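# Carry the tube rack through a self-closing door to the desk

## Task

Move the tube rack off the counter, through the door that swings shut by itself, and onto the desk. When finished the rack must stand upright, each tube must sit fully down in a hole, and the door must be closed. The rack and tubes must never touch the floor, and no robot may topple or be left leaning. Either or both robots may do the work, and at the end the gripper must let go and the robot must back away.

## Robot and tools

Robots: r1 and r2 are identical Hello Robot Stretch 4 units. Each has an omni-wheel base, a mast with a lift, an arm that telescopes forward, a three-joint wrist (yaw, pitch, roll) and a two-finger gripper. Each is about 1.6 m tall, and its base rim lies within 0.23 m of its base origin. Each carries four cameras: <name>_head_camera, <name>_head_left_camera, <name>_head_right_camera and <name>_wrist_camera.

Frames: every robot reports in its own frames. The base frame sits on the floor under the base centre, with x ahead, y to the left and z up. hand_pose is a point between the open fingertips, given in this frame; with all wrist joints at 0 its axes match the base axes. The printed value can be somewhat wrong. The odometry frame is the base frame where the scene started. Where the two robots are relative to each other can only be judged from the images, lidar_m and wrist_depth_mm.

execute_actions takes two arguments. actions is a list holding either zero actions or one. An action is an object keyed by "r1" and/or "r2". For each robot you may give:
- base: exactly one key, and it is a relative move from where the base last measured itself. translate_m drives straight, with positive forward, from -2 to 2 m. strafe_m slides sideways, with positive left, from -2 to 2 m. rotate_rad turns in place, with positive counter-clockwise seen from above, from -3.2 to 3.2 rad.
- joints: absolute targets by name, not offsets. lift_m runs 0 to 1.2 m. arm_m runs 0 to 0.55 m of extension. wrist_yaw_rad runs -1.134 to 4.276; 0 points ahead, positive turns left, 3.14 is folded back, and above 3.4 the arm may obstruct it. wrist_pitch_rad runs -1.117 to 4.259; 0 is level and 1.57 points down. wrist_roll_rad runs -1.117 to 4.259; 0 puts the fingers level, and positive turns clockwise viewed from behind the gripper. gripper_m runs -0.038 to 0.141 and is the fingertip gap in metres; values below 0 press the tips together. A value outside a joint's range is clipped and noted in the result. Any other bad value or unknown key rejects the whole call, and nothing moves.
- pace: "slow", "default", "fast" or "max". Base speed is 0.1, 0.3, 0.4 or 0.6 m/s and turning is 1, 2, 3 or 4 rad/s. Both are reduced when the lift is above 0.2 m, down to 0.3 m/s and 1 rad/s at full height.
- contact_limits: {"arm_m": v}, where v runs from 0 (stops at the lightest contact) to 0.75. The default is 0.5.
- end_of_arm: "enable_torque", sent by itself for that robot. It revives wrist or gripper motors that have shut off.
Everything in one action starts at once. A robot, base or joint you leave out may keep pushing toward its previous target. No single action runs longer than 15 s. cameras lists the images you want; leaving it out, or sending ["all"], returns every camera, and [] returns none. A "pictures" line gives the order of the images.

wait {seconds: 0–10} lets the scene run with no new command and returns the same state and images. zoom_image {camera, region:[x0,y0,x1,y1]} enlarges part of that camera's latest full image. Coordinates are pixels measured from the top-left corner, and the region may be at most 504 by 504. Image sizes are 420x560 for the head cameras, 420x672 for the fisheye head_left and head_right cameras, and 616x392 for the wrist cameras. finished_scene {scene: n} closes the current scene for good and reports success. Call it only when the goal holds steadily.

Result lines. base_status and joint_status tell how each motion ended. "done" means the target was reached; for the base it only means the wheels turned the full amount, slip included. "off_target" means the part stopped short and may still be pushing. "contact_stop_at_<key>" means it hit something; that part drops its target, and the lift, arm or wheels go slack, so a loaded lift can sink and a base can drift. "limit_stop_at_<name>" means a built-in limit stopped it. "limit_stop_at_tilt" means the robot leans more than 6°; lift, arm and wheels go slack until it rights itself. "limit_stop_at_own_body" means a self-collision guard fired; moving away from the body is allowed. It tends to happen with pitch below -0.2 combined with roll below -0.4 or above 4. "torque_fault" means a wrist or gripper motor overloaded and went limp; send enable_torque to fix it. on_its_own reports things you did not command; its "held at" is the held target, not the actual position. Once a stop is reported, later motion calls in the same reply are skipped.

lidar_m gives 12 distances in metres, one per 30° sector: the 1st straight ahead, then counter-clockwise, with the 4th left, 7th behind and 10th right. "-" means nothing was seen, or something is closer than 0.25 m. The lidar covers heights from about 0.15 m up to the robot's height, misses glass, clear plastic and thin legs, and sees the other robot. wrist_depth_mm is a 7×7 grid of median depths (100–2000 mm), read row by row from the top left. base_odometry is wheel-based and counts slip as travel; heading runs from -3.142 to 3.142. If turned_by_wheels and turned_by_imu differ by more than about 0.1 rad, something was hit or the wheels slid. base_tilt is in degrees, positive when leaning forward or to the right, with a fixed offset of up to 1.5°. motor_effort is a percentage, with the action's peak in brackets. It is noisy, and for the wheels positive means turning right.

Gripping: command a gap smaller than the object. Squeezing harder pulls the object toward the wrist, and opening pushes it back out. Neither the gripper reading nor "done" proves a grasp; look at the gripper effort. If the fingertips snag on a surface, raise the lift. To unfold at the start, send lift_m 0.4 with wrist_yaw_rad 0.

Avoid: pressing the robots together; even millimetres of driving after their bases meet counts as a hard press and ends the run. Two robots carrying one load together can drift apart by up to about 3 cm per metre, which can strain or tip them. Don't turn or drive holding more than 1 kg with arm_m above 0.2, especially at fast paces. Avoid long high pulls, anything over about 2 kg in a level gripper, drops, slams, and any contact between the rack or tubes and the floor. Loose objects can occasionally get a small nudge from outside.

Each tool is called after "Call:" as name(argument=value, ...) on one line, values as JSON.

## Session

Call:
execute_actions(actions=[])

Scene clock: 0.00 s.
r1.base_odometry: x=+0.000 y=+0.000 heading=+0.000 (m, m, rad; r1's odometry frame)
r1.turned_by_wheels: +0.000 (rad since the last result)
r1.turned_by_imu: +0.000 (rad since the last result)
r1.base_tilt: forward=+0.4 right=+0.3 (deg)
r1.lidar_m: 1.62 1.22 0.89 0.86 0.89 1.26 2.33 2.45 1.65 1.66 2.31 1.79
r1.base_status: not commanded
r1.joint_positions: lift_m=+0.203 arm_m=-0.002 wrist_yaw_rad=+3.205 wrist_pitch_rad=-0.002 wrist_roll_rad=+0.017 gripper_m=+0.057
r1.joint_status: not commanded
r1.motor_effort: lift_m=+20 arm_m=-1 wrist_yaw_rad=+0 wrist_pitch_rad=-5 wrist_roll_rad=-1 gripper_m=-2 wheel_0=+1 wheel_1=+0 wheel_2=+0 (%)
r1.hand_pose: x=-0.1250 y=+0.0690 z=+0.3818 quat_wxyz=(-0.032, +0.001, +0.009, +0.999) (m; r1's base frame)
r1.wrist_depth_mm: - 139 199 - - 1983 1281 / - - 137 - - 1921 1281 / - - 136 - - 1983 1281 / - 115 136 - - - 1308 / 184 138 - - - - 1281 / 208 1618 213 1576 217 1618 1281 / 210 1025 904 158 946 1008 1025
r2.base_odometry: x=+0.000 y=+0.000 heading=+0.000 (m, m, rad; r2's odometry frame)
r2.turned_by_wheels: +0.000 (rad since the last result)
r2.turned_by_imu: +0.000 (rad since the last result)
r2.base_tilt: forward=-0.2 right=+0.4 (deg)
r2.lidar_m: 1.64 2.10 2.14 2.72 1.64 2.71 2.06 1.85 1.91 2.19 1.25 1.27
r2.base_status: not commanded
r2.joint_positions: lift_m=+0.199 arm_m=+0.001 wrist_yaw_rad=+3.070 wrist_pitch_rad=-0.012 wrist_roll_rad=-0.010 gripper_m=+0.057
r2.joint_status: not commanded
r2.motor_effort: lift_m=+19 arm_m=-1 wrist_yaw_rad=-1 wrist_pitch_rad=-8 wrist_roll_rad=-2 gripper_m=-3 wheel_0=+0 wheel_1=+0 wheel_2=-1 (%)
r2.hand_pose: x=-0.1095 y=+0.1078 z=+0.3804 quat_wxyz=(+0.036, +0.006, -0.005, +0.999) (m; r2's base frame)
r2.wrist_depth_mm: - 142 - - - - - / - 122 171 - - - - / - 133 186 - - - - / 144 147 - - - - - / 1661 1863 - - - - - / 1060 1229 200 1336 196 1366 1397 / 820 831 917 - 931 891 976
pictures: r1_head_camera, r1_head_left_camera, r1_head_right_camera, r1_wrist_camera, r2_head_camera, r2_head_left_camera, r2_head_right_camera, r2_wrist_camera
Images, in order (width x height): r1_head_camera 420x560, r1_head_left_camera 420x672, r1_head_right_camera 420x672, r1_wrist_camera 616x392, r2_head_camera 420x560, r2_head_left_camera 420x672, r2_head_right_camera 420x672, r2_wrist_camera 616x392.

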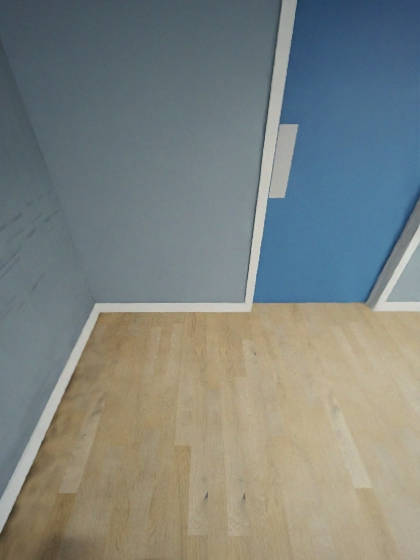

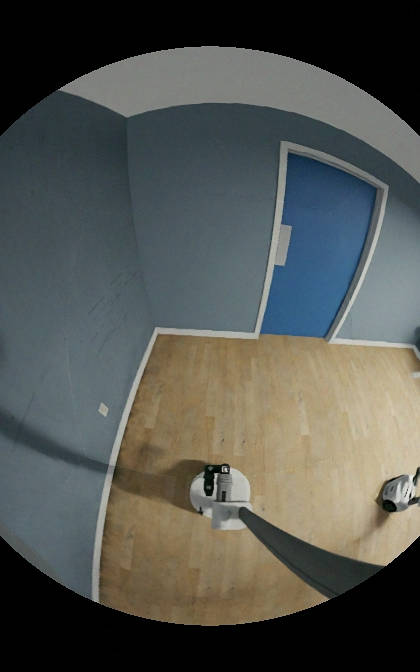

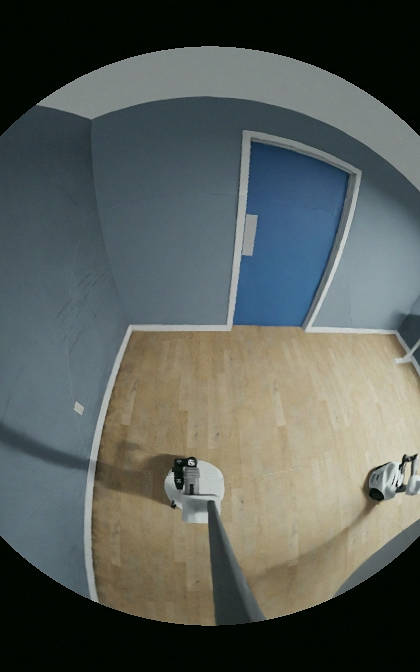

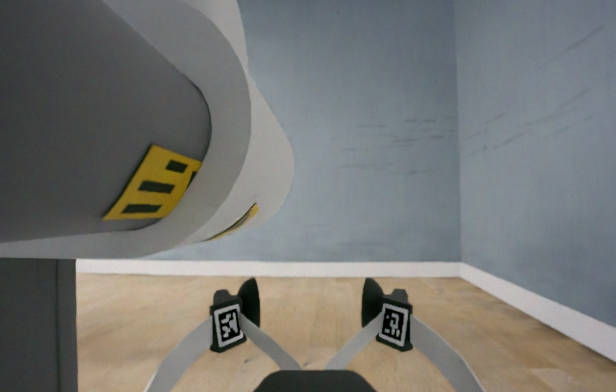

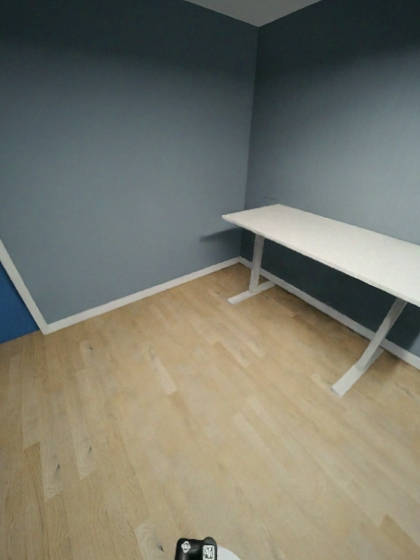

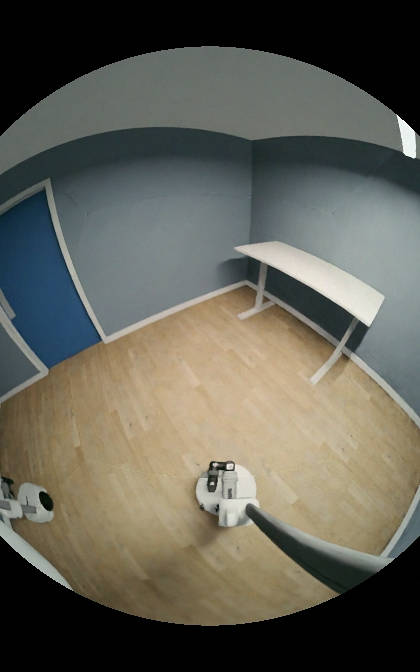

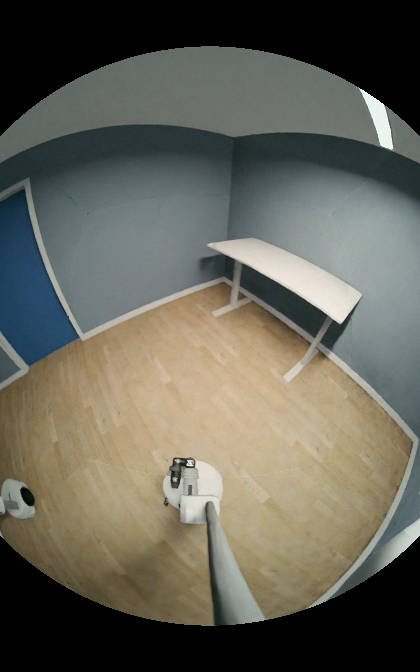

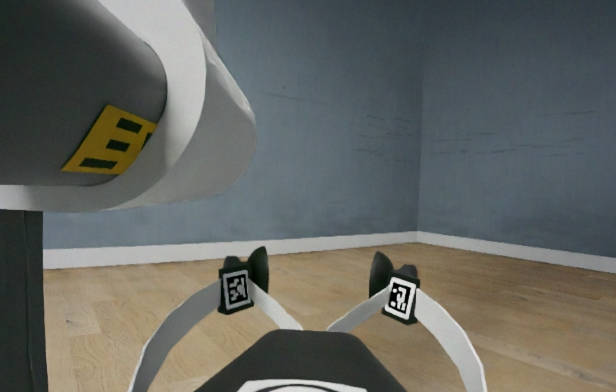

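Call:
execute_actions(actions=[{"r1": {"base": {"strafe_m": -0.75}, "pace": "fast"}, "r2": {"base": {"rotate_rad": 0.5}, "pace": "fast"}}], cameras=["r1_head_camera", "r2_head_camera", "r2_head_left_camera"])

Call:
execute_actions(actions=[{"r1": {"base": {"translate_m": 1.3}, "pace": "fast"}}], cameras=["r1_head_camera", "r1_head_left_camera"])

Scene clock: 22.27 s.
r1.base_odometry: x=+0.000 y=-0.750 heading=+0.000 (m, m, rad; r1's odometry frame)
r1.turned_by_wheels: +0.000 (rad since the last result)
r1.turned_by_imu: +0.001 (rad since the last result)
r1.base_tilt: forward=+0.4 right=+0.3 (deg)
r1.lidar_m: 1.68 1.73 1.66 1.60 1.69 2.37 2.35 2.44 0.93 1.12 2.30 1.77
r1.base_status: done
r1.joint_positions: lift_m=+0.203 arm_m=-0.002 wrist_yaw_rad=+3.205 wrist_pitch_rad=-0.002 wrist_roll_rad=+0.017 gripper_m=+0.057
r1.joint_status: not commanded
r1.motor_effort: lift_m=+20(20) arm_m=+0(0) wrist_yaw_rad=+0(1) wrist_pitch_rad=-7(6) wrist_roll_rad=+1(1) gripper_m=-1(2) wheel_0=-2(11) wheel_1=+1(12) wheel_2=+0(0) (%)
r1.hand_pose: x=-0.1250 y=+0.0690 z=+0.3818 quat_wxyz=(-0.032, +0.001, +0.009, +0.999) (m; r1's base frame)
r1.wrist_depth_mm: - 139 199 - - - - / - - 137 - - - - / - - 136 - - - - / - 115 136 - - - - / 185 138 - - - - - / 208 1576 212 1618 218 1576 1537 / 211 1025 891 159 946 1008 1025
r2.base_odometry: x=+0.000 y=+0.000 heading=+0.500 (m, m, rad; r2's odometry frame)
r2.turned_by_wheels: +0.500 (rad since the last result)
r2.turned_by_imu: +0.493 (rad since the last result)
r2.base_tilt: forward=-0.2 right=+0.4 (deg)
r2.lidar_m: 2.08 2.14 0.94 0.96 2.71 2.05 1.86 1.89 2.25 1.26 1.27 1.59
r2.base_status: done
r2.joint_positions: lift_m=+0.199 arm_m=+0.001 wrist_yaw_rad=+3.070 wrist_pitch_rad=-0.012 wrist_roll_rad=-0.010 gripper_m=+0.057
r2.joint_status: not commanded
r2.motor_effort: lift_m=+19(19) arm_m=-1(1) wrist_yaw_rad=+0(0) wrist_pitch_rad=-7(8) wrist_roll_rad=+0(0) gripper_m=-3(2) wheel_0=+1(4) wheel_1=+2(9) wheel_2=+2(9) (%)
r2.hand_pose: x=-0.1095 y=+0.1078 z=+0.3804 quat_wxyz=(+0.036, +0.006, -0.005, +0.999) (m; r2's base frame)
r2.wrist_depth_mm: - 142 1921 - - - - / - 122 171 - - - - / - 133 186 - - - - / 144 147 1983 - - - - / 1863 1921 1983 - - - - / 1078 1229 200 1336 196 1397 1366 / 831 820 931 - 960 904 976
pictures: r1_head_camera, r2_head_camera, r2_head_left_camera
Images, in order (width x height): r1_head_camera 420x560, r2_head_camera 420x560, r2_head_left_camera 420x672.

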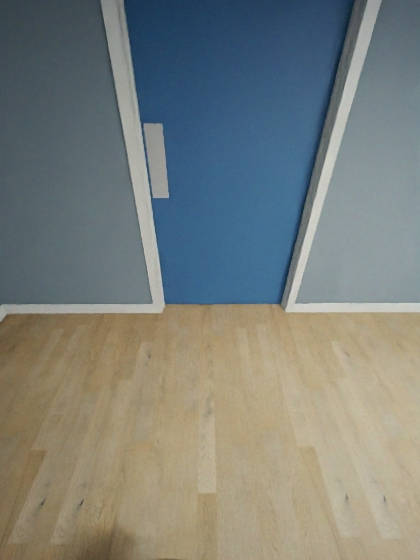

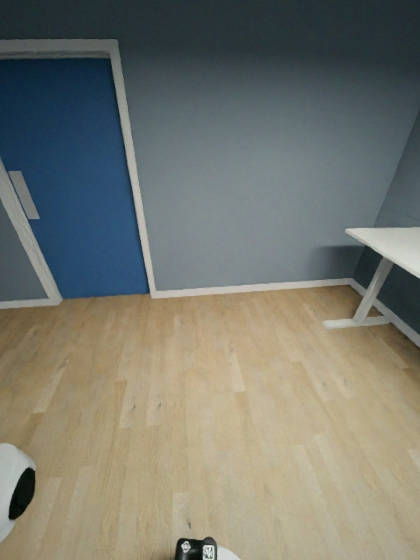

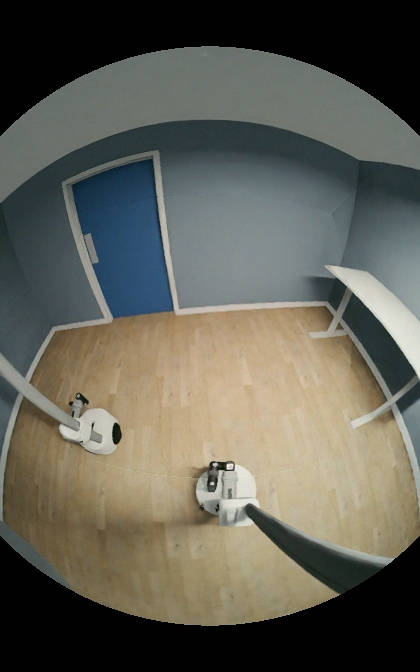

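Scene clock: 26.87 s.
r1.base_odometry: x=+1.300 y=-0.750 heading=+0.000 (m, m, rad; r1's odometry frame)
r1.turned_by_wheels: +0.000 (rad since the last result)
r1.turned_by_imu: -0.002 (rad since the last result)
r1.base_tilt: forward=+0.4 right=+0.3 (deg)
r1.lidar_m: 0.41 0.44 0.50 1.52 1.68 2.33 3.76 1.86 2.45 1.33 0.61 0.41
r1.base_status: done
r1.joint_positions: lift_m=+0.203 arm_m=-0.002 wrist_yaw_rad=+3.205 wrist_pitch_rad=-0.002 wrist_roll_rad=+0.017 gripper_m=+0.057
r1.joint_status: not commanded
r1.motor_effort: lift_m=+20(20) arm_m=+0(0) wrist_yaw_rad=+0(1) wrist_pitch_rad=-6(6) wrist_roll_rad=+0(1) gripper_m=-3(3) wheel_0=-2(8) wheel_1=-1(6) wheel_2=+2(11) (%)
r1.hand_pose: x=-0.1250 y=+0.0690 z=+0.3818 quat_wxyz=(-0.032, +0.001, +0.009, +0.999) (m; r1's base frame)
r1.wrist_depth_mm: - 139 198 - - - - / - - 137 - - - - / - - 136 - - - - / - 114 136 - - - - / 185 138 - - - - - / 208 1618 212 1618 219 1576 1576 / 211 1025 891 159 960 1008 1025
r2.base_odometry: x=+0.000 y=+0.000 heading=+0.500 (m, m, rad; r2's odometry frame)
r2.turned_by_wheels: +0.000 (rad since the last result)
r2.turned_by_imu: -0.002 (rad since the last result)
r2.base_tilt: forward=-0.2 right=+0.4 (deg)
r2.lidar_m: 2.10 1.85 2.69 2.66 2.72 2.04 1.86 1.87 2.23 1.28 1.24 1.64
r2.base_status: not commanded
r2.joint_positions: lift_m=+0.199 arm_m=+0.001 wrist_yaw_rad=+3.070 wrist_pitch_rad=-0.012 wrist_roll_rad=-0.010 gripper_m=+0.057
r2.joint_status: not commanded
r2.motor_effort: lift_m=+19(19) arm_m=-1(1) wrist_yaw_rad=+0(0) wrist_pitch_rad=-8(7) wrist_roll_rad=-1(1) gripper_m=-3(3) wheel_0=+1(1) wheel_1=+2(1) wheel_2=+2(2) (%)
r2.hand_pose: x=-0.1095 y=+0.1078 z=+0.3804 quat_wxyz=(+0.036, +0.006, -0.005, +0.999) (m; r2's base frame)
r2.wrist_depth_mm: - 143 1983 - - - - / - 122 170 - - - - / - 133 186 - - - - / 144 147 1983 - - - - / 1808 1863 1983 - - - - / 1078 1229 200 1366 196 1397 1366 / 831 820 931 - 960 904 960
pictures: r1_head_camera, r1_head_left_camera
Images, in order (width x height): r1_head_camera 420x560, r1_head_left_camera 420x672.

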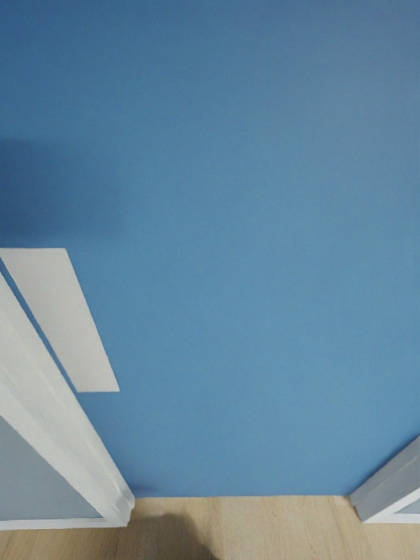

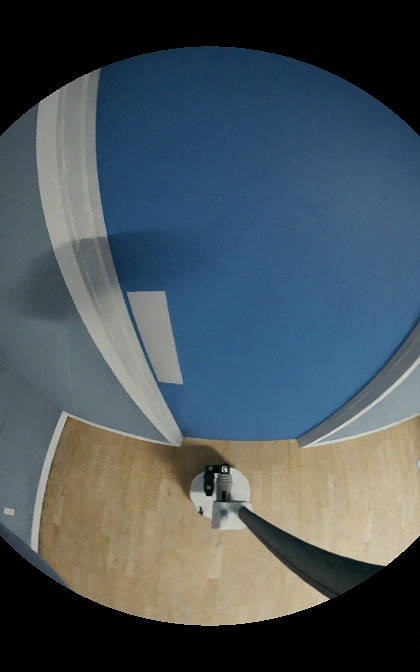

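Call:
execute_actions(actions=[{"r1": {"base": {"translate_m": 0.9}, "pace": "slow"}, "r2": {"base": {"rotate_rad": 0.05}, "joints": {"lift_m": 0.6, "wrist_yaw_rad": 0}}}], cameras=["r1_head_camera", "r1_head_left_camera", "r1_head_right_camera", "r2_head_camera"])

action 0: r1: "base": translate_m = 0.9 would last too long for one action: at the pace "slow" translate_m can be at most 0.766 in either direction: name a faster pace, or command the rest in another action

Call:
execute_actions(actions=[{"r1": {"base": {"translate_m": 0.75}, "pace": "slow"}, "r2": {"base": {"rotate_rad": 0.05}, "joints": {"lift_m": 0.6, "wrist_yaw_rad": 0}}}], cameras=["r1_head_camera", "r1_head_left_camera", "r1_head_right_camera", "r2_head_camera"])

Scene clock: 46.73 s.
r1.base_odometry: x=+2.050 y=-0.750 heading=-0.001 (m, m, rad; r1's odometry frame)
r1.turned_by_wheels: +0.000 (rad since the last result)
r1.turned_by_imu: -0.006 (rad since the last result)
r1.base_tilt: forward=+0.4 right=+0.3 (deg)
r1.lidar_m: 0.25 0.38 1.61 0.95 0.38 0.44 - 2.34 0.47 0.25 0.25 -
r1.base_status: done
r1.joint_positions: lift_m=+0.203 arm_m=-0.002 wrist_yaw_rad=+3.205 wrist_pitch_rad=-0.002 wrist_roll_rad=+0.017 gripper_m=+0.057
r1.joint_status: not commanded
r1.motor_effort: lift_m=+20(20) arm_m=-1(0) wrist_yaw_rad=-1(1) wrist_pitch_rad=-7(6) wrist_roll_rad=+1(1) gripper_m=-3(1) wheel_0=+9(8) wheel_1=-2(11) wheel_2=-12(19) (%)
r1.hand_pose: x=-0.1250 y=+0.0690 z=+0.3818 quat_wxyz=(-0.032, +0.001, +0.009, +0.999) (m; r1's base frame)
r1.wrist_depth_mm: - 139 199 - - - 392 / - - 137 - - - 392 / - - 136 - - - 392 / - 114 136 - - - 389 / 184 138 - - - - 389 / 208 1618 213 1661 218 1576 389 / 211 1025 891 158 960 991 387
r2.base_odometry: x=+0.000 y=+0.000 heading=+0.550 (m, m, rad; r2's odometry frame)
r2.turned_by_wheels: +0.050 (rad since the last result)
r2.turned_by_imu: +0.045 (rad since the last result)
r2.base_tilt: forward=-0.2 right=+0.4 (deg)
r2.lidar_m: 2.10 2.20 2.79 2.66 2.75 2.02 1.85 1.92 2.18 1.25 1.25 1.71
r2.base_status: done
r2.joint_positions: lift_m=+0.600 arm_m=+0.001 wrist_yaw_rad=+0.001 wrist_pitch_rad=-0.012 wrist_roll_rad=-0.010 gripper_m=+0.057
r2.joint_status: all done
r2.motor_effort: lift_m=+22(23) arm_m=-1(1) wrist_yaw_rad=-1(4) wrist_pitch_rad=-8(8) wrist_roll_rad=-2(1) gripper_m=-2(4) wheel_0=-2(3) wheel_1=-2(3) wheel_2=-1(3) (%)
r2.hand_pose: x=+0.4605 y=-0.0873 z=+0.7816 quat_wxyz=(+1.000, -0.005, -0.006, +0.000) (m; r2's base frame)
r2.wrist_depth_mm: - - 1863 1921 1863 1863 1921 / - - 1863 1863 1921 1921 1863 / - - 1983 1921 1921 1921 1983 / - - 1921 1921 1921 1921 1921 / - - 1921 1921 1983 1921 1983 / - - 200 1921 196 1921 1983 / 1618 1618 1756 - 1808 1708 1808
pictures: r1_head_camera, r1_head_left_camera, r1_head_right_camera, r2_head_camera
Images, in order (width x height): r1_head_camera 420x560, r1_head_left_camera 420x672, r1_head_right_camera 420x672, r2_head_camera 420x560.

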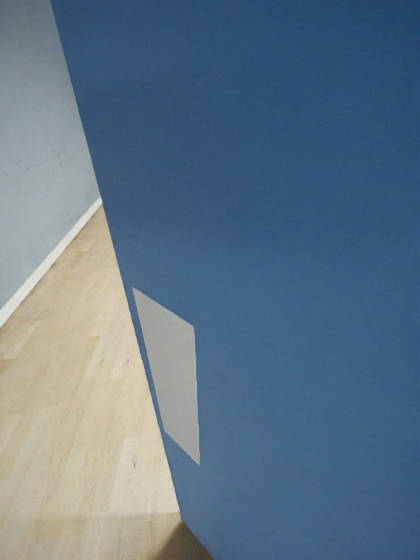

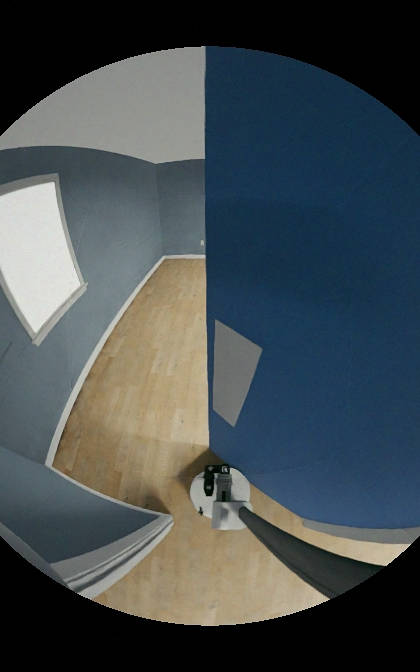

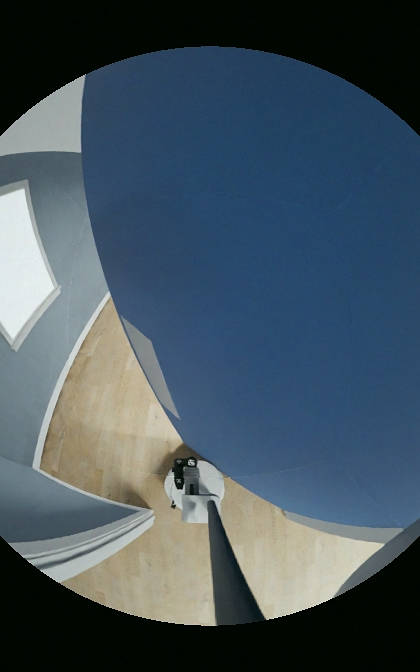

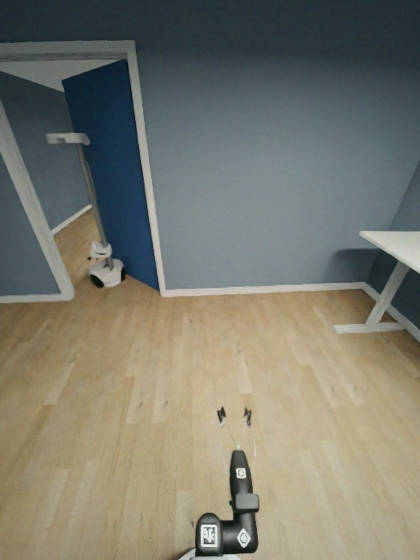

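Call:
execute_actions(actions=[{"r1": {"base": {"translate_m": 0.3}, "pace": "slow"}, "r2": {"base": {"strafe_m": 1.15}}}], cameras=["r1_head_left_camera", "r2_head_camera"])

Call:
execute_actions(actions=[{"r1": {"base": {"strafe_m": -0.4}, "pace": "slow"}}], cameras=["r1_head_left_camera", "r1_head_camera", "r2_head_camera"])

Scene clock: 59.77 s.
r1.base_odometry: x=+2.349 y=-0.750 heading=-0.001 (m, m, rad; r1's odometry frame)
r1.turned_by_wheels: +0.000 (rad since the last result)
r1.turned_by_imu: -0.004 (rad since the last result)
r1.base_tilt: forward=+0.4 right=+0.3 (deg)
r1.lidar_m: 4.05 2.20 1.61 1.57 0.79 0.62 2.53 0.98 0.32 0.25 - 0.25
r1.base_status: done
r1.joint_positions: lift_m=+0.203 arm_m=-0.002 wrist_yaw_rad=+3.205 wrist_pitch_rad=-0.002 wrist_roll_rad=+0.017 gripper_m=+0.057
r1.joint_status: not commanded
r1.motor_effort: lift_m=+20(20) arm_m=+0(0) wrist_yaw_rad=+0(0) wrist_pitch_rad=-5(6) wrist_roll_rad=+0(1) gripper_m=-4(2) wheel_0=+8(11) wheel_1=-1(3) wheel_2=-8(18) (%)
r1.hand_pose: x=-0.1250 y=+0.0690 z=+0.3818 quat_wxyz=(-0.032, +0.001, +0.009, +0.999) (m; r1's base frame)
r1.wrist_depth_mm: - 139 199 - - 661 647 / - - 137 - - 654 647 / - - 136 - - 647 640 / - 115 136 - - 634 634 / 185 138 - - - 627 634 / 208 1576 213 1618 218 634 627 / 211 1008 904 159 960 621 621
r2.base_odometry: x=-0.601 y=+0.980 heading=+0.550 (m, m, rad; r2's odometry frame)
r2.turned_by_wheels: +0.000 (rad since the last result)
r2.turned_by_imu: +0.002 (rad since the last result)
r2.base_tilt: forward=-0.1 right=+0.5 (deg)
r2.lidar_m: 2.03 2.06 1.65 1.52 1.56 2.03 1.94 2.01 2.59 2.39 2.49 2.14
r2.base_status: done
r2.joint_positions: lift_m=+0.600 arm_m=+0.001 wrist_yaw_rad=+0.000 wrist_pitch_rad=-0.012 wrist_roll_rad=-0.010 gripper_m=+0.057
r2.joint_status: not commanded
r2.motor_effort: lift_m=+21(21) arm_m=-1(1) wrist_yaw_rad=-1(1) wrist_pitch_rad=-8(8) wrist_roll_rad=-2(1) gripper_m=-3(3) wheel_0=+2(7) wheel_1=+0(7) wheel_2=-1(1) (%)
r2.hand_pose: x=+0.4605 y=-0.0874 z=+0.7816 quat_wxyz=(+1.000, -0.005, -0.006, +0.000) (m; r2's base frame)
r2.wrist_depth_mm: 1808 1808 1808 - - 1863 1808 / 1808 1808 1808 - - 1808 1808 / 1756 1863 1863 - - 1863 1808 / 1863 1863 1808 - - 1863 1863 / 1808 1863 1808 - 1983 1863 1808 / 1863 1863 200 - 196 1863 1863 / 1661 1576 1808 - 1863 1756 1863
pictures: r1_head_left_camera, r2_head_camera
Images, in order (width x height): r1_head_left_camera 420x672, r2_head_camera 420x560.

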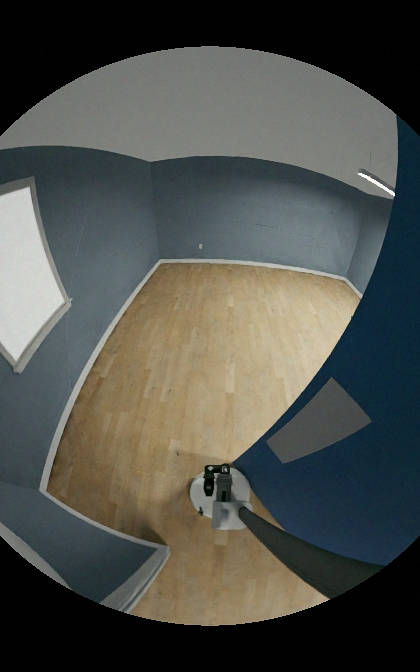

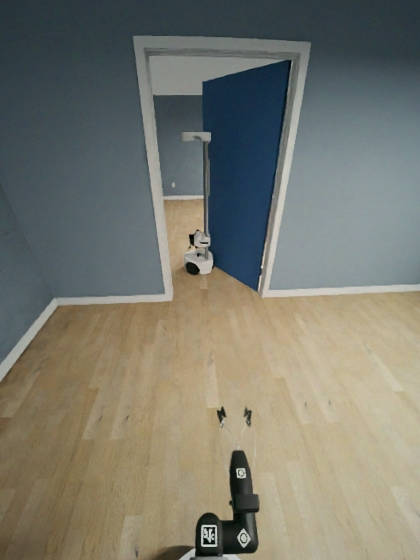

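Scene clock: 64.90 s.
r1.base_odometry: x=+2.349 y=-1.150 heading=-0.001 (m, m, rad; r1's odometry frame)
r1.turned_by_wheels: +0.000 (rad since the last result)
r1.turned_by_imu: +0.000 (rad since the last result)
r1.base_tilt: forward=+0.4 right=+0.3 (deg)
r1.lidar_m: 4.03 2.75 2.03 1.96 0.91 3.05 2.58 0.30 0.25 - 0.25 0.25
r1.base_status: done
r1.joint_positions: lift_m=+0.203 arm_m=-0.002 wrist_yaw_rad=+3.205 wrist_pitch_rad=-0.002 wrist_roll_rad=+0.017 gripper_m=+0.057
r1.joint_status: not commanded
r1.motor_effort: lift_m=+20(20) arm_m=+0(1) wrist_yaw_rad=+0(1) wrist_pitch_rad=-7(6) wrist_roll_rad=+0(1) gripper_m=-5(3) wheel_0=+7(12) wheel_1=-5(8) wheel_2=-1(7) (%)
r1.hand_pose: x=-0.1250 y=+0.0690 z=+0.3818 quat_wxyz=(-0.032, +0.001, +0.009, +0.999) (m; r1's base frame)
r1.wrist_depth_mm: - 139 199 - - - - / - - 137 - - - - / - - 136 - - - - / - 114 136 - - - - / 185 138 - - - - - / 208 591 212 1661 218 1576 1537 / 211 554 904 158 960 1008 1025
r2.base_odometry: x=-0.601 y=+0.980 heading=+0.550 (m, m, rad; r2's odometry frame)
r2.turned_by_wheels: +0.000 (rad since the last result)
r2.turned_by_imu: -0.002 (rad since the last result)
r2.base_tilt: forward=-0.2 right=+0.4 (deg)
r2.lidar_m: 2.04 2.08 1.63 1.51 1.56 2.07 1.93 2.03 2.64 2.40 2.47 2.13
r2.base_status: not commanded
r2.joint_positions: lift_m=+0.600 arm_m=+0.001 wrist_yaw_rad=+0.000 wrist_pitch_rad=-0.012 wrist_roll_rad=-0.010 gripper_m=+0.057
r2.joint_status: not commanded
r2.motor_effort: lift_m=+21(21) arm_m=-1(1) wrist_yaw_rad=-1(0) wrist_pitch_rad=-8(8) wrist_roll_rad=+0(1) gripper_m=-3(3) wheel_0=+2(2) wheel_1=-1(1) wheel_2=-1(1) (%)
r2.hand_pose: x=+0.4605 y=-0.0874 z=+0.7816 quat_wxyz=(+1.000, -0.005, -0.006, +0.000) (m; r2's base frame)
r2.wrist_depth_mm: 1808 1808 1808 - - 1808 1808 / 1808 1863 1863 - - 1808 1808 / 1808 1756 1808 - - 1863 1808 / 1808 1808 1808 - - 1808 1863 / 1808 1808 1921 - - 1863 1863 / 1863 1863 200 - 196 1863 1808 / 1618 1618 1756 - 1863 1756 1863
pictures: r1_head_camera, r1_head_left_camera, r2_head_camera
Images, in order (width x height): r1_head_camera 420x560, r1_head_left_camera 420x672, r2_head_camera 420x560.

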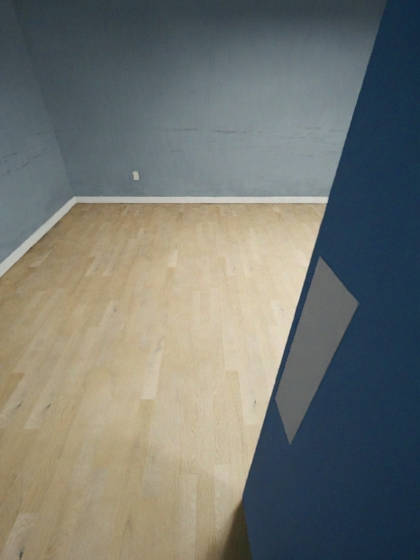

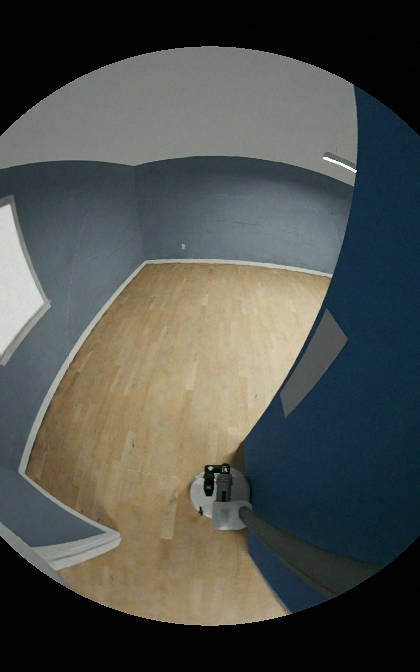

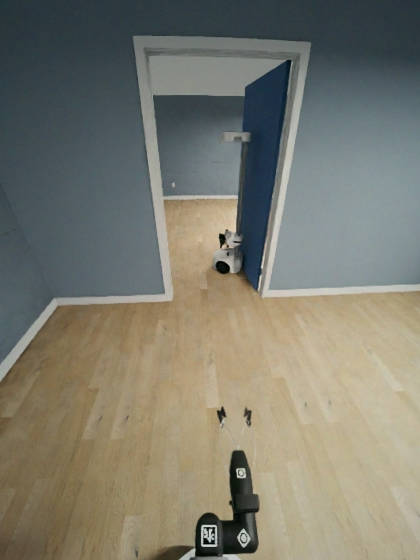

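Call:
execute_actions(actions=[{"r1": {"base": {"strafe_m": -0.25}, "pace": "slow"}, "r2": {"base": {"translate_m": 0.9}}}], cameras=["r1_head_left_camera", "r1_head_camera", "r2_head_camera"])

Scene clock: 82.30 s.
r1.base_odometry: x=+1.967 y=-0.255 heading=+0.360 (m, m, rad; r1's odometry frame)
r1.turned_by_wheels: +0.361 (rad since the last result)
r1.turned_by_imu: +0.321 (rad since the last result)
r1.base_tilt: forward=+0.4 right=+0.2 (deg)
r1.lidar_m: 1.81 1.15 1.01 0.39 0.25 0.25 0.25 0.25 0.25 3.09 3.75 4.36
r1.base_status: strafe_m contact_stop (by the wheels' count: +0.974 of -0.250)
r1.joint_positions: lift_m=+0.203 arm_m=-0.002 wrist_yaw_rad=+3.205 wrist_pitch_rad=-0.002 wrist_roll_rad=+0.017 gripper_m=+0.057
r1.joint_status: not commanded
r1.on_its_own: the wheels are slack since a contact_stop
r1.motor_effort: lift_m=+21(21) arm_m=-1(1) wrist_yaw_rad=-1(5) wrist_pitch_rad=-6(7) wrist_roll_rad=+0(0) gripper_m=-4(3) wheel_0=+0(30) wheel_1=+0(36) wheel_2=+0(1) (%)
r1.hand_pose: x=-0.1250 y=+0.0690 z=+0.3817 quat_wxyz=(-0.032, +0.001, +0.009, +0.999) (m; r1's base frame)
r1.wrist_depth_mm: - 139 199 324 296 270 253 / - - 137 324 294 270 251 / - - 136 314 293 268 250 / - 115 136 317 291 267 249 / 185 138 347 320 290 265 248 / 208 379 213 319 219 265 247 / 211 379 340 158 283 256 247
r2.base_odometry: x=+0.166 y=+1.451 heading=+0.550 (m, m, rad; r2's odometry frame)
r2.turned_by_wheels: +0.000 (rad since the last result)
r2.turned_by_imu: -0.008 (rad since the last result)
r2.base_tilt: forward=-0.2 right=+0.5 (deg)
r2.lidar_m: 1.28 1.17 1.51 1.60 1.62 2.12 2.87 2.91 2.50 2.34 1.73 1.32
r2.base_status: done
r2.joint_positions: lift_m=+0.600 arm_m=+0.001 wrist_yaw_rad=+0.000 wrist_pitch_rad=-0.012 wrist_roll_rad=-0.010 gripper_m=+0.057
r2.joint_status: not commanded
r2.motor_effort: lift_m=+21(21) arm_m=-1(1) wrist_yaw_rad=-1(1) wrist_pitch_rad=-8(8) wrist_roll_rad=-3(2) gripper_m=-3(2) wheel_0=-2(5) wheel_1=-1(5) wheel_2=+0(9) (%)
r2.hand_pose: x=+0.4605 y=-0.0874 z=+0.7816 quat_wxyz=(+1.000, -0.005, -0.006, +0.000) (m; r2's base frame)
r2.wrist_depth_mm: 917 931 1098 1060 1042 1008 917 / 917 931 1098 1078 1042 1025 917 / 917 946 1118 1098 1060 1008 917 / 917 976 1118 1078 1060 1042 946 / 946 991 1118 1098 1060 1025 931 / 931 931 200 1098 196 1042 931 / 946 931 1138 - 1060 960 946
pictures: r1_head_camera, r1_head_left_camera, r2_head_camera
Images, in order (width x height): r1_head_camera 420x560, r1_head_left_camera 420x672, r2_head_camera 420x560.

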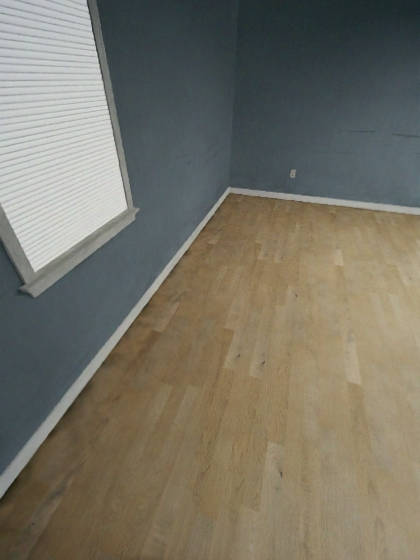

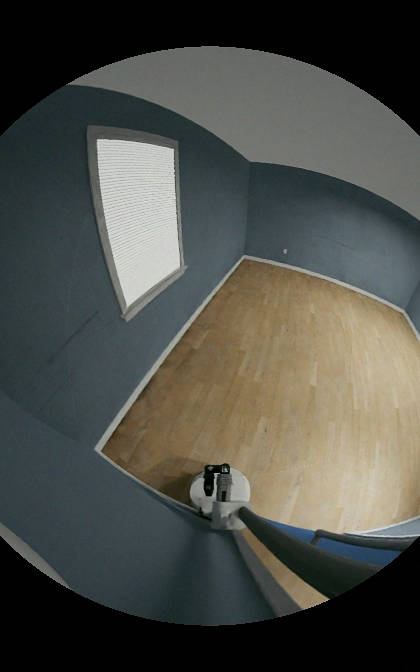

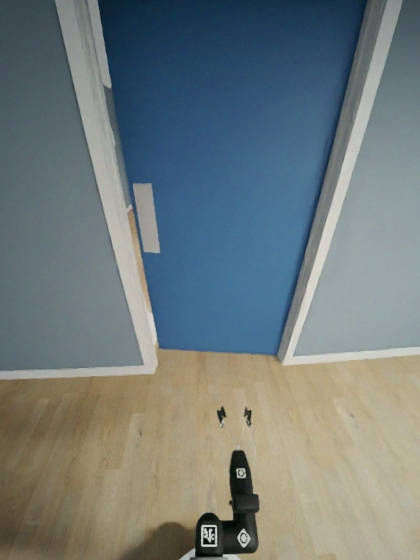

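Call:
execute_actions(actions=[{"r1": {"base": {"translate_m": 0.9}, "joints": {"lift_m": 0.5}, "pace": "fast"}, "r2": {"joints": {"lift_m": 0.4, "wrist_yaw_rad": 3.1}}}], cameras=[])

Call:
execute_actions(actions=[{"r1": {"base": {"rotate_rad": -1.9}, "joints": {"lift_m": 0.9, "wrist_yaw_rad": 0}, "pace": "fast"}, "r2": {"joints": {"lift_m": 0.2}}}], cameras=["r1_head_left_camera", "r1_head_camera", "r1_wrist_camera", "r2_head_camera"])

Scene clock: 100.17 s.
r1.base_odometry: x=+2.809 y=+0.063 heading=+0.360 (m, m, rad; r1's odometry frame)
r1.turned_by_wheels: +0.000 (rad since the last result)
r1.turned_by_imu: -0.003 (rad since the last result)
r1.base_tilt: forward=+0.4 right=+0.3 (deg)
r1.lidar_m: 1.31 0.78 0.69 0.71 0.92 1.05 1.08 1.29 2.50 3.38 3.95 3.53
r1.base_status: done
r1.joint_positions: lift_m=+0.500 arm_m=-0.002 wrist_yaw_rad=+3.205 wrist_pitch_rad=-0.002 wrist_roll_rad=+0.017 gripper_m=+0.057
r1.joint_status: all done
r1.motor_effort: lift_m=+23(23) arm_m=+0(1) wrist_yaw_rad=-1(1) wrist_pitch_rad=-6(6) wrist_roll_rad=+0(0) gripper_m=-3(3) wheel_0=-1(11) wheel_1=+0(6) wheel_2=+0(10) (%)
r1.hand_pose: x=-0.1250 y=+0.0690 z=+0.6785 quat_wxyz=(-0.032, +0.001, +0.009, +0.999) (m; r1's base frame)
r1.wrist_depth_mm: - 139 199 1255 1138 1025 960 / - - 137 1255 1118 1025 960 / - - 136 1205 1138 1025 946 / - 115 136 1205 1138 1025 960 / 185 138 1336 1182 1118 1025 946 / 208 1499 212 1229 218 1025 946 / 211 1537 1308 158 1098 991 946
r2.base_odometry: x=+0.166 y=+1.451 heading=+0.550 (m, m, rad; r2's odometry frame)
r2.turned_by_wheels: +0.000 (rad since the last result)
r2.turned_by_imu: -0.002 (rad since the last result)
r2.base_tilt: forward=-0.2 right=+0.4 (deg)
r2.lidar_m: 1.20 1.16 1.50 1.56 1.63 2.12 2.87 2.91 2.49 2.36 1.79 1.26
r2.base_status: not commanded
r2.joint_positions: lift_m=+0.400 arm_m=+0.001 wrist_yaw_rad=+3.099 wrist_pitch_rad=-0.013 wrist_roll_rad=-0.010 gripper_m=+0.057
r2.joint_status: all done
r2.motor_effort: lift_m=+16(19) arm_m=-1(1) wrist_yaw_rad=+2(8) wrist_pitch_rad=-7(8) wrist_roll_rad=-1(0) gripper_m=-3(3) wheel_0=-1(2) wheel_1=-1(1) wheel_2=+0(0) (%)
r2.hand_pose: x=-0.1125 y=+0.0995 z=+0.5821 quat_wxyz=(+0.021, +0.006, -0.005, +1.000) (m; r2's base frame)
r2.wrist_depth_mm: - 141 235 - - - - / - 116 144 - - - - / - 124 163 - - - - / 144 144 - - - - - / - - - - - - - / 237 1863 200 1983 196 - 1863 / 699 1182 1366 - 1397 1336 1430
pictures: none
No camera images: the call's "cameras" was empty. Leave "cameras" out to get every camera's image.

Scene clock: 102.57 s.
r1.base_odometry: x=+2.809 y=+0.063 heading=-1.540 (m, m, rad; r1's odometry frame)
r1.turned_by_wheels: -1.900 (rad since the last result)
r1.turned_by_imu: -1.925 (rad since the last result)
r1.base_tilt: forward=+0.4 right=+0.2 (deg)
r1.lidar_m: 3.34 3.50 3.66 2.94 1.06 0.74 0.71 0.76 1.07 1.04 1.09 1.52
r1.base_status: done
r1.joint_positions: lift_m=+0.900 arm_m=-0.002 wrist_yaw_rad=+0.001 wrist_pitch_rad=-0.002 wrist_roll_rad=+0.017 gripper_m=+0.057
r1.joint_status: all done
r1.motor_effort: lift_m=+23(25) arm_m=-1(0) wrist_yaw_rad=-2(7) wrist_pitch_rad=-7(6) wrist_roll_rad=+0(0) gripper_m=-8(2) wheel_0=+0(1) wheel_1=-1(8) wheel_2=-1(9) (%)
r1.hand_pose: x=+0.4570 y=-0.0873 z=+1.0785 quat_wxyz=(+1.000, +0.008, -0.001, +0.000) (m; r1's base frame)
r1.wrist_depth_mm: - - - - - - 1397 / - - - - - - 1397 / - - - - - - 1366 / - - - - - - 1366 / - - - - - - 1430 / - - 212 - 219 - 1397 / - - - 158 - 1756 1430
r2.base_odometry: x=+0.166 y=+1.451 heading=+0.550 (m, m, rad; r2's odometry frame)
r2.turned_by_wheels: +0.000 (rad since the last result)
r2.turned_by_imu: -0.001 (rad since the last result)
r2.base_tilt: forward=-0.2 right=+0.5 (deg)
r2.lidar_m: 1.20 1.19 1.53 1.58 1.65 2.12 2.87 2.92 2.52 2.35 1.76 1.27
r2.base_status: not commanded
r2.joint_positions: lift_m=+0.200 arm_m=+0.001 wrist_yaw_rad=+3.100 wrist_pitch_rad=-0.013 wrist_roll_rad=-0.010 gripper_m=+0.057
r2.joint_status: all done
r2.motor_effort: lift_m=+15(17) arm_m=-1(1) wrist_yaw_rad=+1(1) wrist_pitch_rad=-7(8) wrist_roll_rad=+0(1) gripper_m=-3(3) wheel_0=-1(1) wheel_1=-1(1) wheel_2=+0(0) (%)
r2.hand_pose: x=-0.1125 y=+0.0995 z=+0.3821 quat_wxyz=(+0.021, +0.006, -0.005, +1.000) (m; r2's base frame)
r2.wrist_depth_mm: - 142 235 - - - - / - 116 144 - - - - / - 125 163 - - - - / 144 144 - - - - - / 1576 - - - - - 1983 / 237 1229 200 1336 196 1366 1366 / 521 831 931 - 946 917 976
pictures: r1_head_camera, r1_head_left_camera, r1_wrist_camera, r2_head_camera
Images, in order (width x height): r1_head_camera 420x560, r1_head_left_camera 420x672, r1_wrist_camera 616x392, r2_head_camera 420x560.

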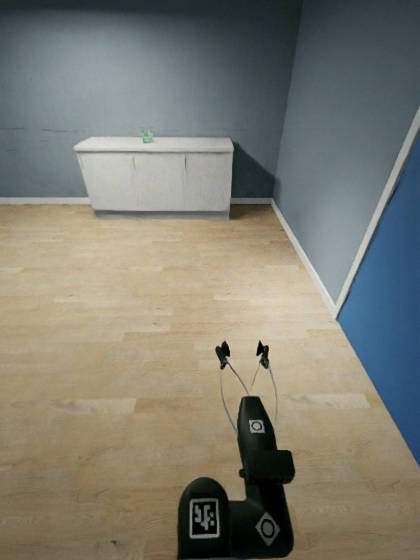

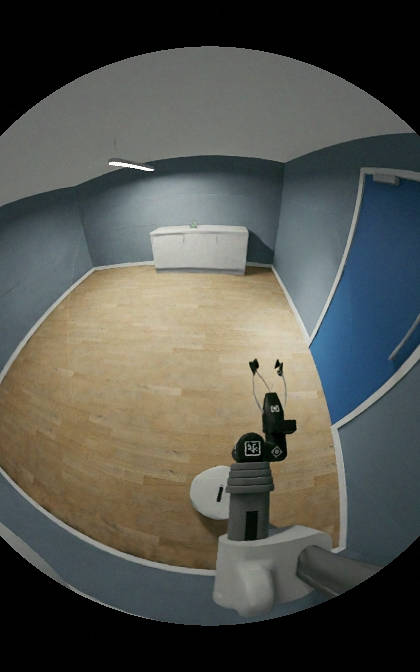

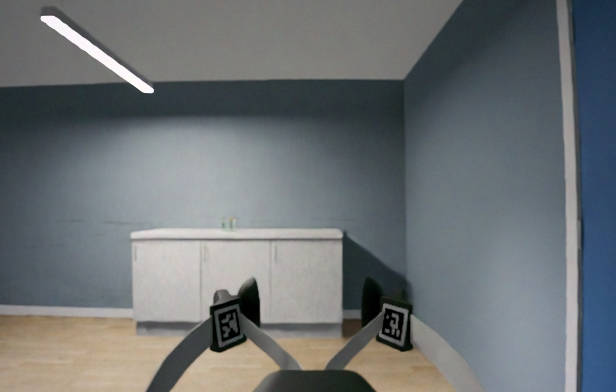

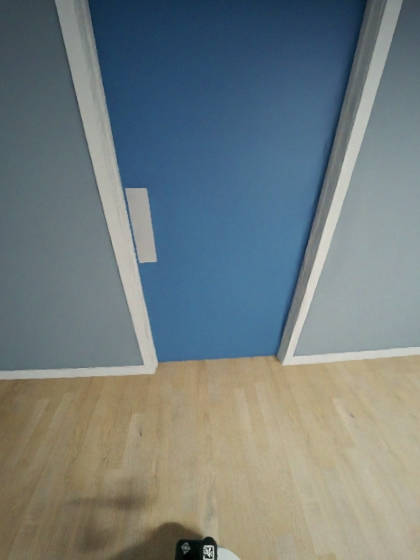

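Call:
execute_actions(actions=[{"r1": {"base": {"translate_m": 2.0}, "pace": "max"}}], cameras=[])

Call:
execute_actions(actions=[{"r1": {"base": {"strafe_m": 0.72}, "joints": {"gripper_m": 0.14}, "pace": "max"}}], cameras=["r1_head_camera", "r1_wrist_camera"])

Scene clock: 114.43 s.
r1.base_odometry: x=+2.871 y=-1.936 heading=-1.540 (m, m, rad; r1's odometry frame)
r1.turned_by_wheels: +0.000 (rad since the last result)
r1.turned_by_imu: -0.004 (rad since the last result)
r1.base_tilt: forward=+0.4 right=+0.2 (deg)
r1.lidar_m: 1.34 1.43 1.98 3.54 3.69 2.87 2.75 1.51 1.12 1.06 1.11 1.40
r1.base_status: done
r1.joint_positions: lift_m=+0.900 arm_m=-0.002 wrist_yaw_rad=+0.000 wrist_pitch_rad=-0.002 wrist_roll_rad=+0.017 gripper_m=+0.057
r1.joint_status: not commanded
r1.motor_effort: lift_m=+23(23) arm_m=-1(0) wrist_yaw_rad=-1(2) wrist_pitch_rad=-7(6) wrist_roll_rad=-1(0) gripper_m=-4(1) wheel_0=-1(5) wheel_1=-1(5) wheel_2=+1(10) (%)
r1.hand_pose: x=+0.4570 y=-0.0874 z=+1.0785 quat_wxyz=(+1.000, +0.008, -0.001, +0.000) (m; r1's base frame)
r1.wrist_depth_mm: 1756 1756 1808 1808 1808 1756 1397 / 1808 1808 1756 1756 1808 1808 1430 / 1808 1756 1708 1756 1756 1756 1397 / 1756 1808 1756 1756 1756 1756 1430 / 1756 1430 1756 1756 1708 1756 1430 / 1138 1160 213 1138 219 1756 1397 / 1160 1138 1138 158 1138 1756 1397
r2.base_odometry: x=+0.166 y=+1.451 heading=+0.550 (m, m, rad; r2's odometry frame)
r2.turned_by_wheels: +0.000 (rad since the last result)
r2.turned_by_imu: -0.003 (rad since the last result)
r2.base_tilt: forward=-0.2 right=+0.4 (deg)
r2.lidar_m: 1.20 1.17 1.52 1.58 1.64 2.14 2.86 2.91 2.51 2.36 1.78 1.31
r2.base_status: not commanded
r2.joint_positions: lift_m=+0.200 arm_m=+0.001 wrist_yaw_rad=+3.100 wrist_pitch_rad=-0.013 wrist_roll_rad=-0.010 gripper_m=+0.057
r2.joint_status: not commanded
r2.motor_effort: lift_m=+16(16) arm_m=-1(1) wrist_yaw_rad=+0(1) wrist_pitch_rad=-8(7) wrist_roll_rad=-1(1) gripper_m=-4(1) wheel_0=-1(2) wheel_1=-1(1) wheel_2=+0(0) (%)
r2.hand_pose: x=-0.1125 y=+0.0995 z=+0.3821 quat_wxyz=(+0.021, +0.006, -0.005, +1.000) (m; r2's base frame)
r2.wrist_depth_mm: - 142 235 - - - - / - 116 144 - - - - / - 124 163 - - - - / 144 144 - - - - - / 1576 - - - - - 1983 / 237 1229 200 1308 196 1397 1366 / 521 831 931 - 946 904 960
pictures: none
No camera images: the call's "cameras" was empty. Leave "cameras" out to get every camera's image.

Scene clock: 117.60 s.
r1.base_odometry: x=+3.591 y=-1.914 heading=-1.540 (m, m, rad; r1's odometry frame)
r1.turned_by_wheels: +0.000 (rad since the last result)
r1.turned_by_imu: -0.004 (rad since the last result)
r1.base_tilt: forward=+0.5 right=+0.3 (deg)
r1.lidar_m: 1.35 1.43 2.84 2.81 2.94 2.87 2.73 2.55 1.85 1.74 1.86 1.41
r1.base_status: done
r1.joint_positions: lift_m=+0.900 arm_m=-0.002 wrist_yaw_rad=+0.000 wrist_pitch_rad=-0.002 wrist_roll_rad=+0.017 gripper_m=+0.140
r1.joint_status: all done
r1.motor_effort: lift_m=+22(22) arm_m=-1(0) wrist_yaw_rad=-1(2) wrist_pitch_rad=-7(6) wrist_roll_rad=+0(0) gripper_m=+1(4) wheel_0=+1(11) wheel_1=+0(8) wheel_2=+0(1) (%)
r1.hand_pose: x=+0.4570 y=-0.0874 z=+1.0785 quat_wxyz=(+1.000, +0.008, -0.001, +0.000) (m; r1's base frame)
r1.wrist_depth_mm: 1756 1808 1808 1756 1756 1808 1756 / 1756 1756 1808 1808 1708 1756 1808 / 1756 1756 1756 1756 1756 1756 1756 / 1808 1756 1756 1756 1756 1808 1808 / 1756 1708 1756 1708 1756 1756 1756 / 1756 1118 1138 1160 1138 220 1138 / 1708 1160 1138 153 1138 1138 1138
r2.base_odometry: x=+0.166 y=+1.451 heading=+0.550 (m, m, rad; r2's odometry frame)
r2.turned_by_wheels: +0.000 (rad since the last result)
r2.turned_by_imu: -0.001 (rad since the last result)
r2.base_tilt: forward=-0.2 right=+0.4 (deg)
r2.lidar_m: 1.20 1.17 1.53 1.58 1.63 2.12 2.87 2.92 2.49 2.34 1.76 1.30
r2.base_status: not commanded
r2.joint_positions: lift_m=+0.200 arm_m=+0.001 wrist_yaw_rad=+3.100 wrist_pitch_rad=-0.013 wrist_roll_rad=-0.010 gripper_m=+0.057
r2.joint_status: not commanded
r2.motor_effort: lift_m=+16(15) arm_m=-1(1) wrist_yaw_rad=-1(4) wrist_pitch_rad=-8(8) wrist_roll_rad=-1(1) gripper_m=-3(3) wheel_0=-1(1) wheel_1=-1(1) wheel_2=+0(0) (%)
r2.hand_pose: x=-0.1125 y=+0.0995 z=+0.3821 quat_wxyz=(+0.021, +0.006, -0.005, +1.000) (m; r2's base frame)
r2.wrist_depth_mm: - 142 234 - - - - / - 116 144 - - - - / - 124 163 - - - - / 144 144 - - - - - / 1618 - - - - - 1983 / 237 1229 200 1336 196 1397 1366 / 521 831 931 - 946 904 960
pictures: r1_head_camera, r1_wrist_camera
Images, in order (width x height): r1_head_camera 420x560, r1_wrist_camera 616x392.

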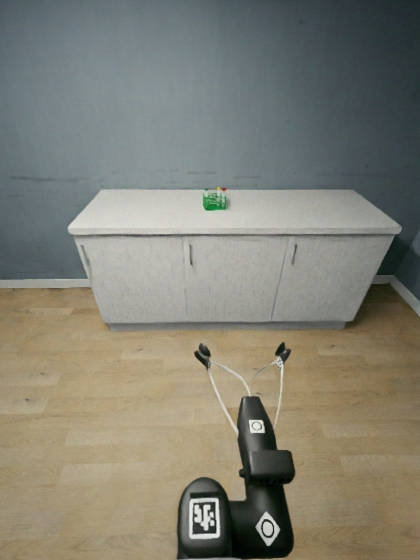

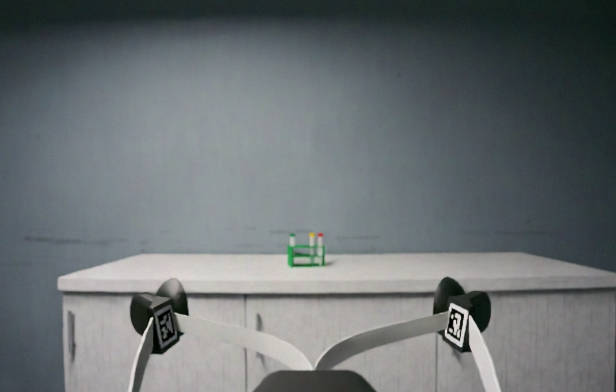

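Call:
execute_actions(actions=[{"r1": {"base": {"translate_m": 0.85}, "pace": "fast"}}], cameras=["r1_head_camera", "r1_wrist_camera"])

Call:
zoom_image(camera="r1_head_camera", region=[130, 180, 330, 380])

Scene clock: 124.30 s.
r1.base_odometry: x=+3.617 y=-2.764 heading=-1.540 (m, m, rad; r1's odometry frame)
r1.turned_by_wheels: +0.000 (rad since the last result)
r1.turned_by_imu: -0.003 (rad since the last result)
r1.base_tilt: forward=+0.5 right=+0.2 (deg)
r1.lidar_m: 0.50 0.54 0.77 2.83 2.94 3.76 3.66 2.54 1.84 1.77 0.72 0.52
r1.base_status: done
r1.joint_positions: lift_m=+0.900 arm_m=-0.002 wrist_yaw_rad=+0.000 wrist_pitch_rad=-0.002 wrist_roll_rad=+0.017 gripper_m=+0.140
r1.joint_status: not commanded
r1.motor_effort: lift_m=+23(22) arm_m=+0(0) wrist_yaw_rad=-1(1) wrist_pitch_rad=-6(6) wrist_roll_rad=+1(0) gripper_m=+0(0) wheel_0=+0(4) wheel_1=-1(6) wheel_2=+1(10) (%)
r1.hand_pose: x=+0.4570 y=-0.0874 z=+1.0785 quat_wxyz=(+1.000, +0.008, -0.001, +0.000) (m; r1's base frame)
r1.wrist_depth_mm: 946 931 946 931 946 946 946 / 931 931 946 931 946 946 946 / 931 931 931 931 946 946 931 / 931 917 931 931 931 931 931 / 917 931 931 931 931 917 931 / 788 654 820 549 798 220 768 / 544 517 521 153 484 508 530
r2.base_odometry: x=+0.166 y=+1.451 heading=+0.550 (m, m, rad; r2's odometry frame)
r2.turned_by_wheels: +0.000 (rad since the last result)
r2.turned_by_imu: -0.002 (rad since the last result)
r2.base_tilt: forward=-0.2 right=+0.4 (deg)
r2.lidar_m: 1.19 1.18 1.50 1.59 1.65 2.14 2.87 2.94 2.48 2.34 1.73 1.29
r2.base_status: not commanded
r2.joint_positions: lift_m=+0.200 arm_m=+0.001 wrist_yaw_rad=+3.100 wrist_pitch_rad=-0.013 wrist_roll_rad=-0.010 gripper_m=+0.057
r2.joint_status: not commanded
r2.motor_effort: lift_m=+16(15) arm_m=-1(1) wrist_yaw_rad=+2(2) wrist_pitch_rad=-8(7) wrist_roll_rad=-1(1) gripper_m=-1(2) wheel_0=-1(1) wheel_1=-2(1) wheel_2=+0(0) (%)
r2.hand_pose: x=-0.1125 y=+0.0995 z=+0.3821 quat_wxyz=(+0.021, +0.006, -0.005, +1.000) (m; r2's base frame)
r2.wrist_depth_mm: - 142 236 - - - - / - 116 144 - - - - / - 124 163 - - - - / 144 144 - - - - - / 1576 - - - - - - / 236 1229 200 1336 196 1397 1397 / 521 820 931 - 960 917 960
pictures: r1_head_camera, r1_wrist_camera
Images, in order (width x height): r1_head_camera 420x560, r1_wrist_camera 616x392.

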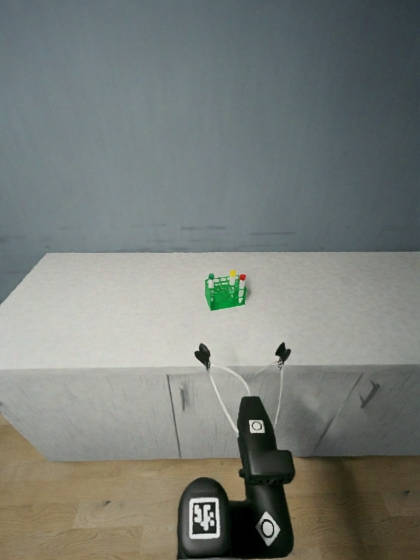

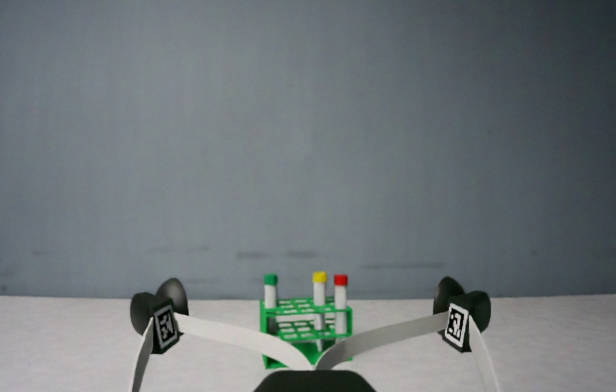

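Region (130, 180, 330, 380) of r1_head_camera's 420x560 image, scaled by 2.520, with more detail than that image has.

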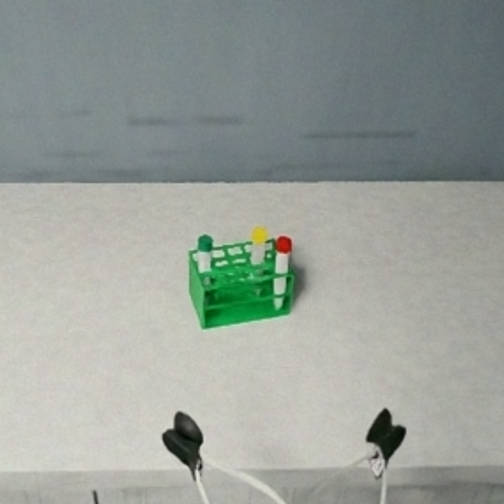

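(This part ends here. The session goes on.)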